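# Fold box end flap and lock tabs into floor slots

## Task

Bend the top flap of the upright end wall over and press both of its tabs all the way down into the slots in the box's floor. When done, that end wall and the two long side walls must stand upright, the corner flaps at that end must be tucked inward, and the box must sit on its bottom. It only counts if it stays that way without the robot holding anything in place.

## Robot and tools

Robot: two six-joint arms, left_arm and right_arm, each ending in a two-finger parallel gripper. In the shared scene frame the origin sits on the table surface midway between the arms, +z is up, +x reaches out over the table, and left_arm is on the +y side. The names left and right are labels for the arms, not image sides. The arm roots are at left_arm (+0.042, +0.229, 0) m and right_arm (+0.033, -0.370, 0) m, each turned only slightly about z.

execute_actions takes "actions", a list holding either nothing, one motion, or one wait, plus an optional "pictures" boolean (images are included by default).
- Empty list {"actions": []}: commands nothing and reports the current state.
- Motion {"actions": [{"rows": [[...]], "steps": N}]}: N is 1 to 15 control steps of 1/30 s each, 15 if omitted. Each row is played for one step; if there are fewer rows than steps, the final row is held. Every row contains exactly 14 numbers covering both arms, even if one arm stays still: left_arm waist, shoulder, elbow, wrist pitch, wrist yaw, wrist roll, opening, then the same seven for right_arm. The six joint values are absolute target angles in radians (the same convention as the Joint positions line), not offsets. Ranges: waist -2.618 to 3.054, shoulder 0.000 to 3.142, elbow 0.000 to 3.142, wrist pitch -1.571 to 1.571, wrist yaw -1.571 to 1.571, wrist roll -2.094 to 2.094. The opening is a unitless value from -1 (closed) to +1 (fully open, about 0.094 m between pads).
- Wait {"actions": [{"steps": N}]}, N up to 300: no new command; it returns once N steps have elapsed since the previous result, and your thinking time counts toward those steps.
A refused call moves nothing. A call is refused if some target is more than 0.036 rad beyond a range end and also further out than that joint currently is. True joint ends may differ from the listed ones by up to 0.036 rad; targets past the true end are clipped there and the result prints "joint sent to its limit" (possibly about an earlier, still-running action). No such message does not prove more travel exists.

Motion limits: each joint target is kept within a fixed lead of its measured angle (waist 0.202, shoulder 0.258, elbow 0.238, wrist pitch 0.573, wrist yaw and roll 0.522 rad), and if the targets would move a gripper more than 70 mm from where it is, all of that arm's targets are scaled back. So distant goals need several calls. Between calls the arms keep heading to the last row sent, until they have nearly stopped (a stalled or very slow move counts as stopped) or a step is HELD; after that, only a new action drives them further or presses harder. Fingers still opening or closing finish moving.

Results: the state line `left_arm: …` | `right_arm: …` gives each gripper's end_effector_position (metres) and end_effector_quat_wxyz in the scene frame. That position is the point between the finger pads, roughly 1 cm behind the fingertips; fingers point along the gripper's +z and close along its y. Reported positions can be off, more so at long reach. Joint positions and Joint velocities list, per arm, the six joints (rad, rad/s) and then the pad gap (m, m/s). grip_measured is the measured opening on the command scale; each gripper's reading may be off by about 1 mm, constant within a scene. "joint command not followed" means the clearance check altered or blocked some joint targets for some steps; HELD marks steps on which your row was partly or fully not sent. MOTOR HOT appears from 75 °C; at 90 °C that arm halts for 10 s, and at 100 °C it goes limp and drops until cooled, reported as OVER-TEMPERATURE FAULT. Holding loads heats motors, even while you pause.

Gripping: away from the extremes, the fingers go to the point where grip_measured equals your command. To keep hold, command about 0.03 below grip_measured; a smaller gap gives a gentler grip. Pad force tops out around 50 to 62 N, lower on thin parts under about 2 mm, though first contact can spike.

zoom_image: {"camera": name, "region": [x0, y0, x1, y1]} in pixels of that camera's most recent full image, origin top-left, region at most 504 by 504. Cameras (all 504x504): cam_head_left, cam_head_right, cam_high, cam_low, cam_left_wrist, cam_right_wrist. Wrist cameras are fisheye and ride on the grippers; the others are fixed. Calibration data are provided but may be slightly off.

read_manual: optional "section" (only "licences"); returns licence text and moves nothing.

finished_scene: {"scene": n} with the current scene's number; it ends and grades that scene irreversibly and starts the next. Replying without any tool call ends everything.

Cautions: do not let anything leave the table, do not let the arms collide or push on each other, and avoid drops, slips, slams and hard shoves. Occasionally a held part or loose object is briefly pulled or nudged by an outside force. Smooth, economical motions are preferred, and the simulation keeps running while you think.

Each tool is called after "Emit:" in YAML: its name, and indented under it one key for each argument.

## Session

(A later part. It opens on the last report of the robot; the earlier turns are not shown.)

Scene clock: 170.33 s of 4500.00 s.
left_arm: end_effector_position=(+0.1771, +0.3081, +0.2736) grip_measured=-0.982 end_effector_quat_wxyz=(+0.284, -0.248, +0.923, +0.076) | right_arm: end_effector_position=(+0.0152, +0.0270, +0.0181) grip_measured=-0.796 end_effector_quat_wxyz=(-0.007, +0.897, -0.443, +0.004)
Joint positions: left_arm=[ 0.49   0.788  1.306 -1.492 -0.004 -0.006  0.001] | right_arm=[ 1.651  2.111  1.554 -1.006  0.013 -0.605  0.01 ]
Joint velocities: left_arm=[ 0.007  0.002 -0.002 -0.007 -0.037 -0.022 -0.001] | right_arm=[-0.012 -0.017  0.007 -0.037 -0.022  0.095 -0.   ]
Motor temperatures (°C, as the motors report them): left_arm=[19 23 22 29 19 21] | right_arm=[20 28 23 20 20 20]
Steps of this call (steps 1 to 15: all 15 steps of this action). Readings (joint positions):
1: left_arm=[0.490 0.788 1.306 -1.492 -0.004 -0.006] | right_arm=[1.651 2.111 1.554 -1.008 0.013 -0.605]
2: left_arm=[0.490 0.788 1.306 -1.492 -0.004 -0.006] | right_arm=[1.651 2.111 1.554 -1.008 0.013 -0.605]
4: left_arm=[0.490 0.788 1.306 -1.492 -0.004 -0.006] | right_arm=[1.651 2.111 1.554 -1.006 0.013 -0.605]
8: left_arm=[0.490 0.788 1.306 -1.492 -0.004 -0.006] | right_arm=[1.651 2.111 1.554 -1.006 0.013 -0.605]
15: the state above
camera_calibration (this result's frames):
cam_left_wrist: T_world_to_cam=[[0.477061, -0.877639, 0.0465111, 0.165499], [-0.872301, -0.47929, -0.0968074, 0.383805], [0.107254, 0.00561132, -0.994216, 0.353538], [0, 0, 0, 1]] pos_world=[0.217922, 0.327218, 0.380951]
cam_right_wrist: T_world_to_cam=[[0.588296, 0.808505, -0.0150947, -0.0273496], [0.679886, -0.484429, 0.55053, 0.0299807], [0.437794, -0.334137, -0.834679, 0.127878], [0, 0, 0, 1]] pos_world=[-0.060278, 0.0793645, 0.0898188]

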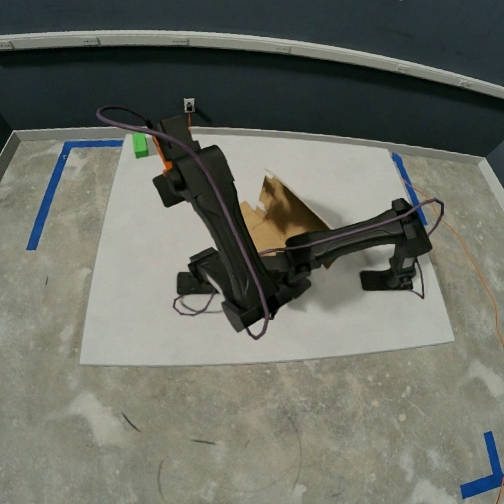

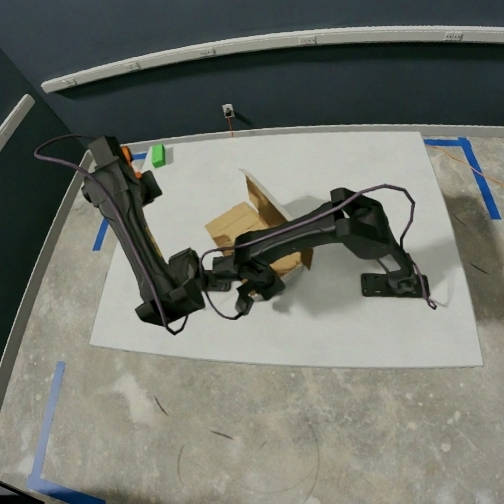

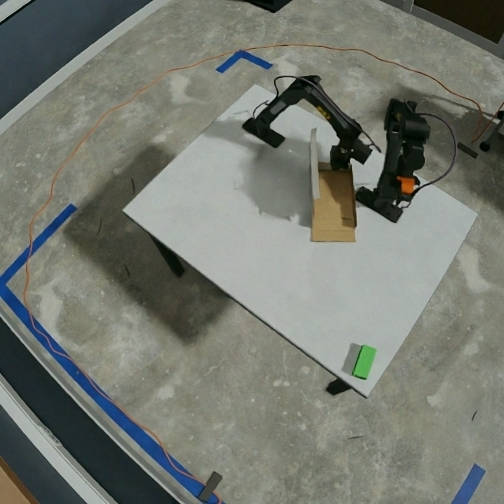

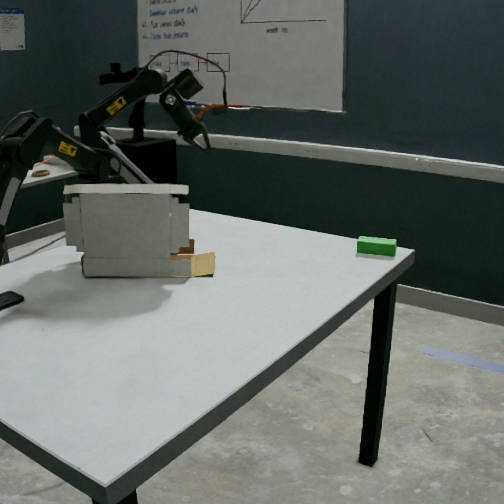

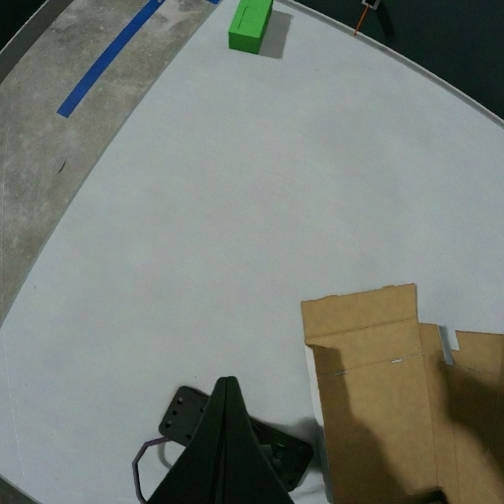

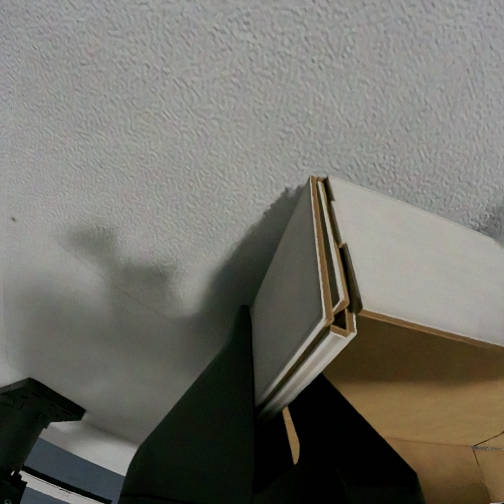

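Squeeze fully, push down a bit, then release and lift.

Emit:
execute_actions:
  actions:
    - {"rows":[[0.5,0.8,1.3,-1.5,0,0,-1, 1.648,2.11,1.52,-0.98,0,-0.605,-0.95]]}
  pictures: false

Emit:
execute_actions:
  actions:
    - {"rows":[[0.5,0.8,1.3,-1.5,0,0,-1, 1.648,2.11,1.54,-1.0,0,-0.605,-0.4]]}
  pictures: false

Emit:
execute_actions:
  actions:
    - {"rows":[[0.5,0.8,1.3,-1.5,0,0,-1, 1.648,2.077,1.874,-1.367,0,-0.605,-0.4]]}
  pictures: false

Emit:
execute_actions:
  actions:
    - {"steps":30}

Scene clock: 183.10 s of 4500.00 s.
left_arm: end_effector_position=(+0.1771, +0.3081, +0.2736) grip_measured=-0.982 end_effector_quat_wxyz=(+0.284, -0.248, +0.923, +0.076) | right_arm: end_effector_position=(+0.0179, +0.0286, +0.0153) grip_measured=-0.907 end_effector_quat_wxyz=(-0.015, +0.896, -0.443, +0.008)
Joint positions: left_arm=[ 0.49   0.788  1.306 -1.492 -0.004 -0.006  0.001] | right_arm=[ 1.651  2.111  1.542 -0.984  0.028 -0.604  0.004]
Joint velocities: left_arm=[ 0.002  0.012 -0.017  0.066 -0.022  0.037 -0.   ] | right_arm=[ 0.002  0.012 -0.002 -0.022 -0.022  0.022 -0.   ]
Motor temperatures (°C, as the motors report them): left_arm=[19 23 22 29 19 21] | right_arm=[20 28 23 20 20 20]
Steps of this call (steps 1 to 15: the robot went on to your last target; steps 16 to 90: nothing new was sent; then 9.27 s passed at rest; steps 91 to 105: all 15 steps of this action). Readings (joint positions):
91: left_arm=[0.490 0.788 1.306 -1.492 -0.004 -0.006] | right_arm=[1.651 2.111 1.551 -1.003 0.013 -0.605]
92: left_arm=[0.490 0.788 1.306 -1.492 -0.004 -0.006] | right_arm=[1.651 2.111 1.548 -0.997 0.018 -0.605]
94: left_arm=[0.490 0.788 1.306 -1.492 -0.004 -0.006] | right_arm=[1.651 2.111 1.545 -0.989 0.024 -0.605]
98: left_arm=[0.490 0.788 1.306 -1.492 -0.004 -0.006] | right_arm=[1.651 2.111 1.542 -0.984 0.027 -0.605]
105: the state above

Scene clock: 183.60 s of 4500.00 s.
left_arm: end_effector_position=(+0.1771, +0.3081, +0.2736) grip_measured=-0.982 end_effector_quat_wxyz=(+0.284, -0.248, +0.923, +0.076) | right_arm: end_effector_position=(+0.0154, +0.0270, +0.0153) grip_measured=-0.402 end_effector_quat_wxyz=(-0.009, +0.896, -0.443, +0.003)
Joint positions: left_arm=[ 0.49   0.788  1.306 -1.492 -0.004 -0.006  0.001] | right_arm=[ 1.651  2.111  1.542 -0.99   0.014 -0.604  0.028]
Joint velocities: left_arm=[-0.022 -0.007 -0.002 -0.022 -0.066 -0.081 -0.001] | right_arm=[-0.022 -0.027  0.007  0.007 -0.066 -0.022 -0.   ]
Motor temperatures (°C, as the motors report them): left_arm=[19 23 22 29 19 21] | right_arm=[20 28 23 20 20 20]
Steps of this call (steps 1 to 15: all 15 steps of this action). Readings (joint positions):
1: left_arm=[0.490 0.788 1.306 -1.492 -0.004 -0.006] | right_arm=[1.651 2.111 1.542 -0.984 0.026 -0.604]
2: left_arm=[0.490 0.788 1.306 -1.492 -0.004 -0.006] | right_arm=[1.651 2.111 1.542 -0.985 0.024 -0.604]
4: left_arm=[0.490 0.788 1.306 -1.492 -0.004 -0.006] | right_arm=[1.651 2.111 1.542 -0.988 0.019 -0.604]
8: left_arm=[0.490 0.788 1.306 -1.492 -0.004 -0.006] | right_arm=[1.651 2.111 1.542 -0.989 0.016 -0.604]
15: the state above

Scene clock: 184.10 s of 4500.00 s.
left_arm: end_effector_position=(+0.1771, +0.3081, +0.2736) grip_measured=-0.982 end_effector_quat_wxyz=(+0.284, -0.248, +0.923, +0.076) | right_arm: end_effector_position=(+0.0149, +0.0319, +0.1064) grip_measured=-0.402 end_effector_quat_wxyz=(-0.007, +0.897, -0.443, +0.003)
Joint positions: left_arm=[ 0.49   0.788  1.306 -1.492 -0.004 -0.006  0.001] | right_arm=[ 1.651  2.077  1.857 -1.343  0.012 -0.604  0.028]
Joint velocities: left_arm=[-0.012  0.022  0.017  0.022 -0.037  0.022  0.   ] | right_arm=[ 0.002 -0.017 -0.012 -0.11   0.022  0.007  0.   ]
Motor temperatures (°C, as the motors report them): left_arm=[19 23 22 29 19 21] | right_arm=[20 28 23 20 20 20]
Steps of this call (steps 1 to 15: all 15 steps of this action). Readings (joint positions):
1: left_arm=[0.490 0.788 1.306 -1.492 -0.004 -0.006] | right_arm=[1.651 2.117 1.574 -1.039 0.014 -0.604]
2: left_arm=[0.490 0.788 1.306 -1.492 -0.004 -0.006] | right_arm=[1.651 2.131 1.631 -1.115 0.014 -0.604]
4: left_arm=[0.490 0.788 1.306 -1.492 -0.004 -0.006] | right_arm=[1.651 2.132 1.745 -1.200 0.014 -0.604]
8: left_arm=[0.490 0.788 1.306 -1.492 -0.004 -0.006] | right_arm=[1.651 2.085 1.853 -1.272 0.013 -0.604]
15: the state above

Scene clock: 185.10 s of 4500.00 s.
left_arm: end_effector_position=(+0.1771, +0.3081, +0.2736) grip_measured=-0.982 end_effector_quat_wxyz=(+0.284, -0.248, +0.923, +0.076) | right_arm: end_effector_position=(+0.0151, +0.0283, +0.1064) grip_measured=-0.402 end_effector_quat_wxyz=(-0.000, +0.897, -0.443, +0.007)
Joint positions: left_arm=[ 0.49   0.788  1.306 -1.492 -0.004 -0.006  0.001] | right_arm=[ 1.651  2.077  1.857 -1.357  0.012 -0.604  0.028]
Joint velocities: left_arm=[ 0.012 -0.012 -0.007 -0.051 -0.051  0.037 -0.   ] | right_arm=[-0.012 -0.017 -0.012 -0.007 -0.037 -0.037  0.   ]
Motor temperatures (°C, as the motors report them): left_arm=[19 23 22 29 19 21] | right_arm=[20 28 23 20 20 20]
Steps of this call (steps 1 to 30: the robot went on to your last target). Readings (joint positions):
1: left_arm=[0.490 0.788 1.306 -1.492 -0.004 -0.006] | right_arm=[1.651 2.077 1.857 -1.346 0.012 -0.604]
2: left_arm=[0.490 0.788 1.306 -1.492 -0.004 -0.006] | right_arm=[1.651 2.077 1.857 -1.348 0.012 -0.604]
4: left_arm=[0.490 0.788 1.306 -1.492 -0.004 -0.006] | right_arm=[1.651 2.077 1.857 -1.352 0.012 -0.604]
8: left_arm=[0.490 0.788 1.306 -1.492 -0.004 -0.006] | right_arm=[1.651 2.077 1.857 -1.355 0.012 -0.604]
30: the state above
All arms were judged still, so your last target was given up. Only a new action makes them travel on or press farther. Fingers that are still opening or closing keep moving.
camera_calibration (this result's frames):
cam_left_wrist: T_world_to_cam=[[0.477061, -0.877639, 0.0465111, 0.165499], [-0.872301, -0.47929, -0.0968074, 0.383805], [0.107254, 0.00561132, -0.994216, 0.353538], [0, 0, 0, 1]] pos_world=[0.217922, 0.327218, 0.380951]
cam_right_wrist: T_world_to_cam=[[0.588918, 0.807774, -0.0260185, -0.0258223], [0.67936, -0.477344, 0.557326, -0.0188248], [0.437774, -0.345895, -0.829886, 0.201899], [0, 0, 0, 1]] pos_world=[-0.0603899, 0.0817084, 0.177373]

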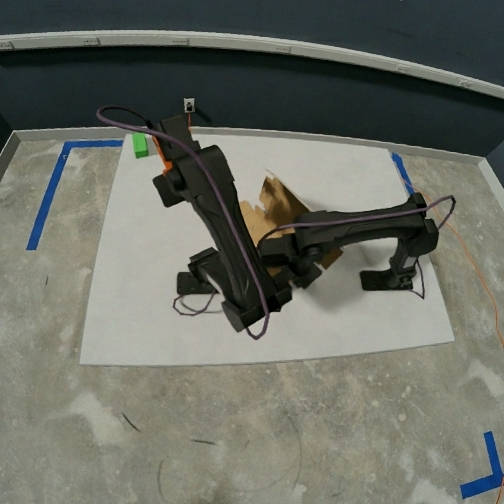

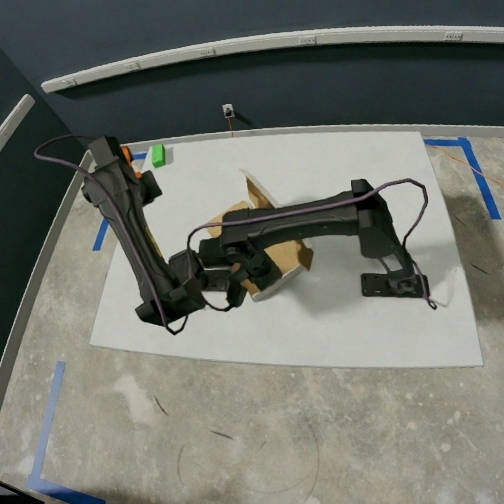

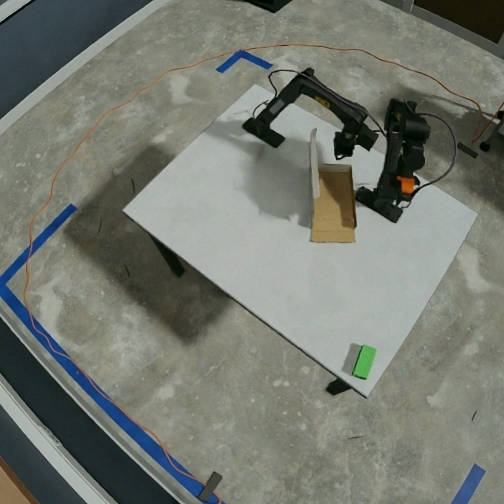

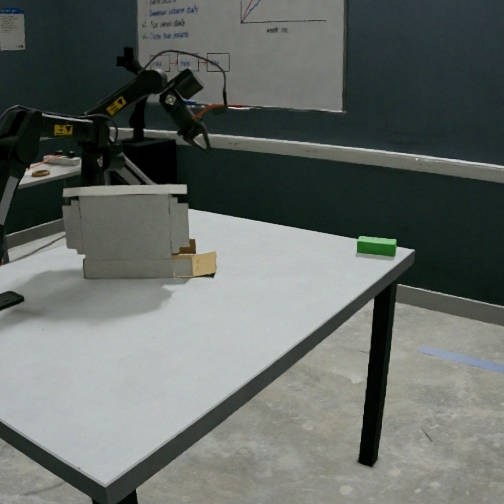

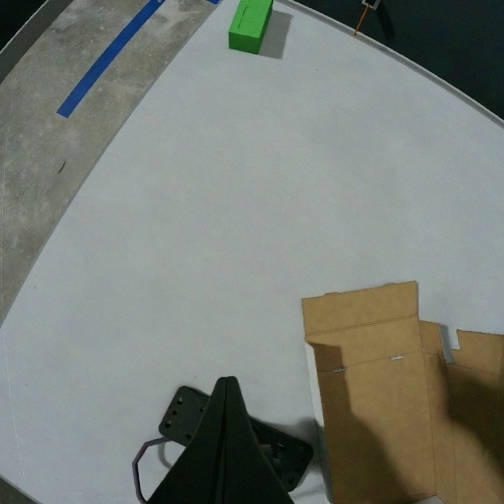

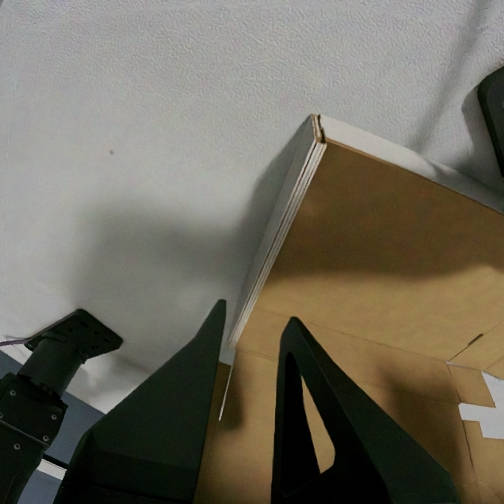

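Emit:
finished_scene:
  scene: 1

The scene is finished: the task was done.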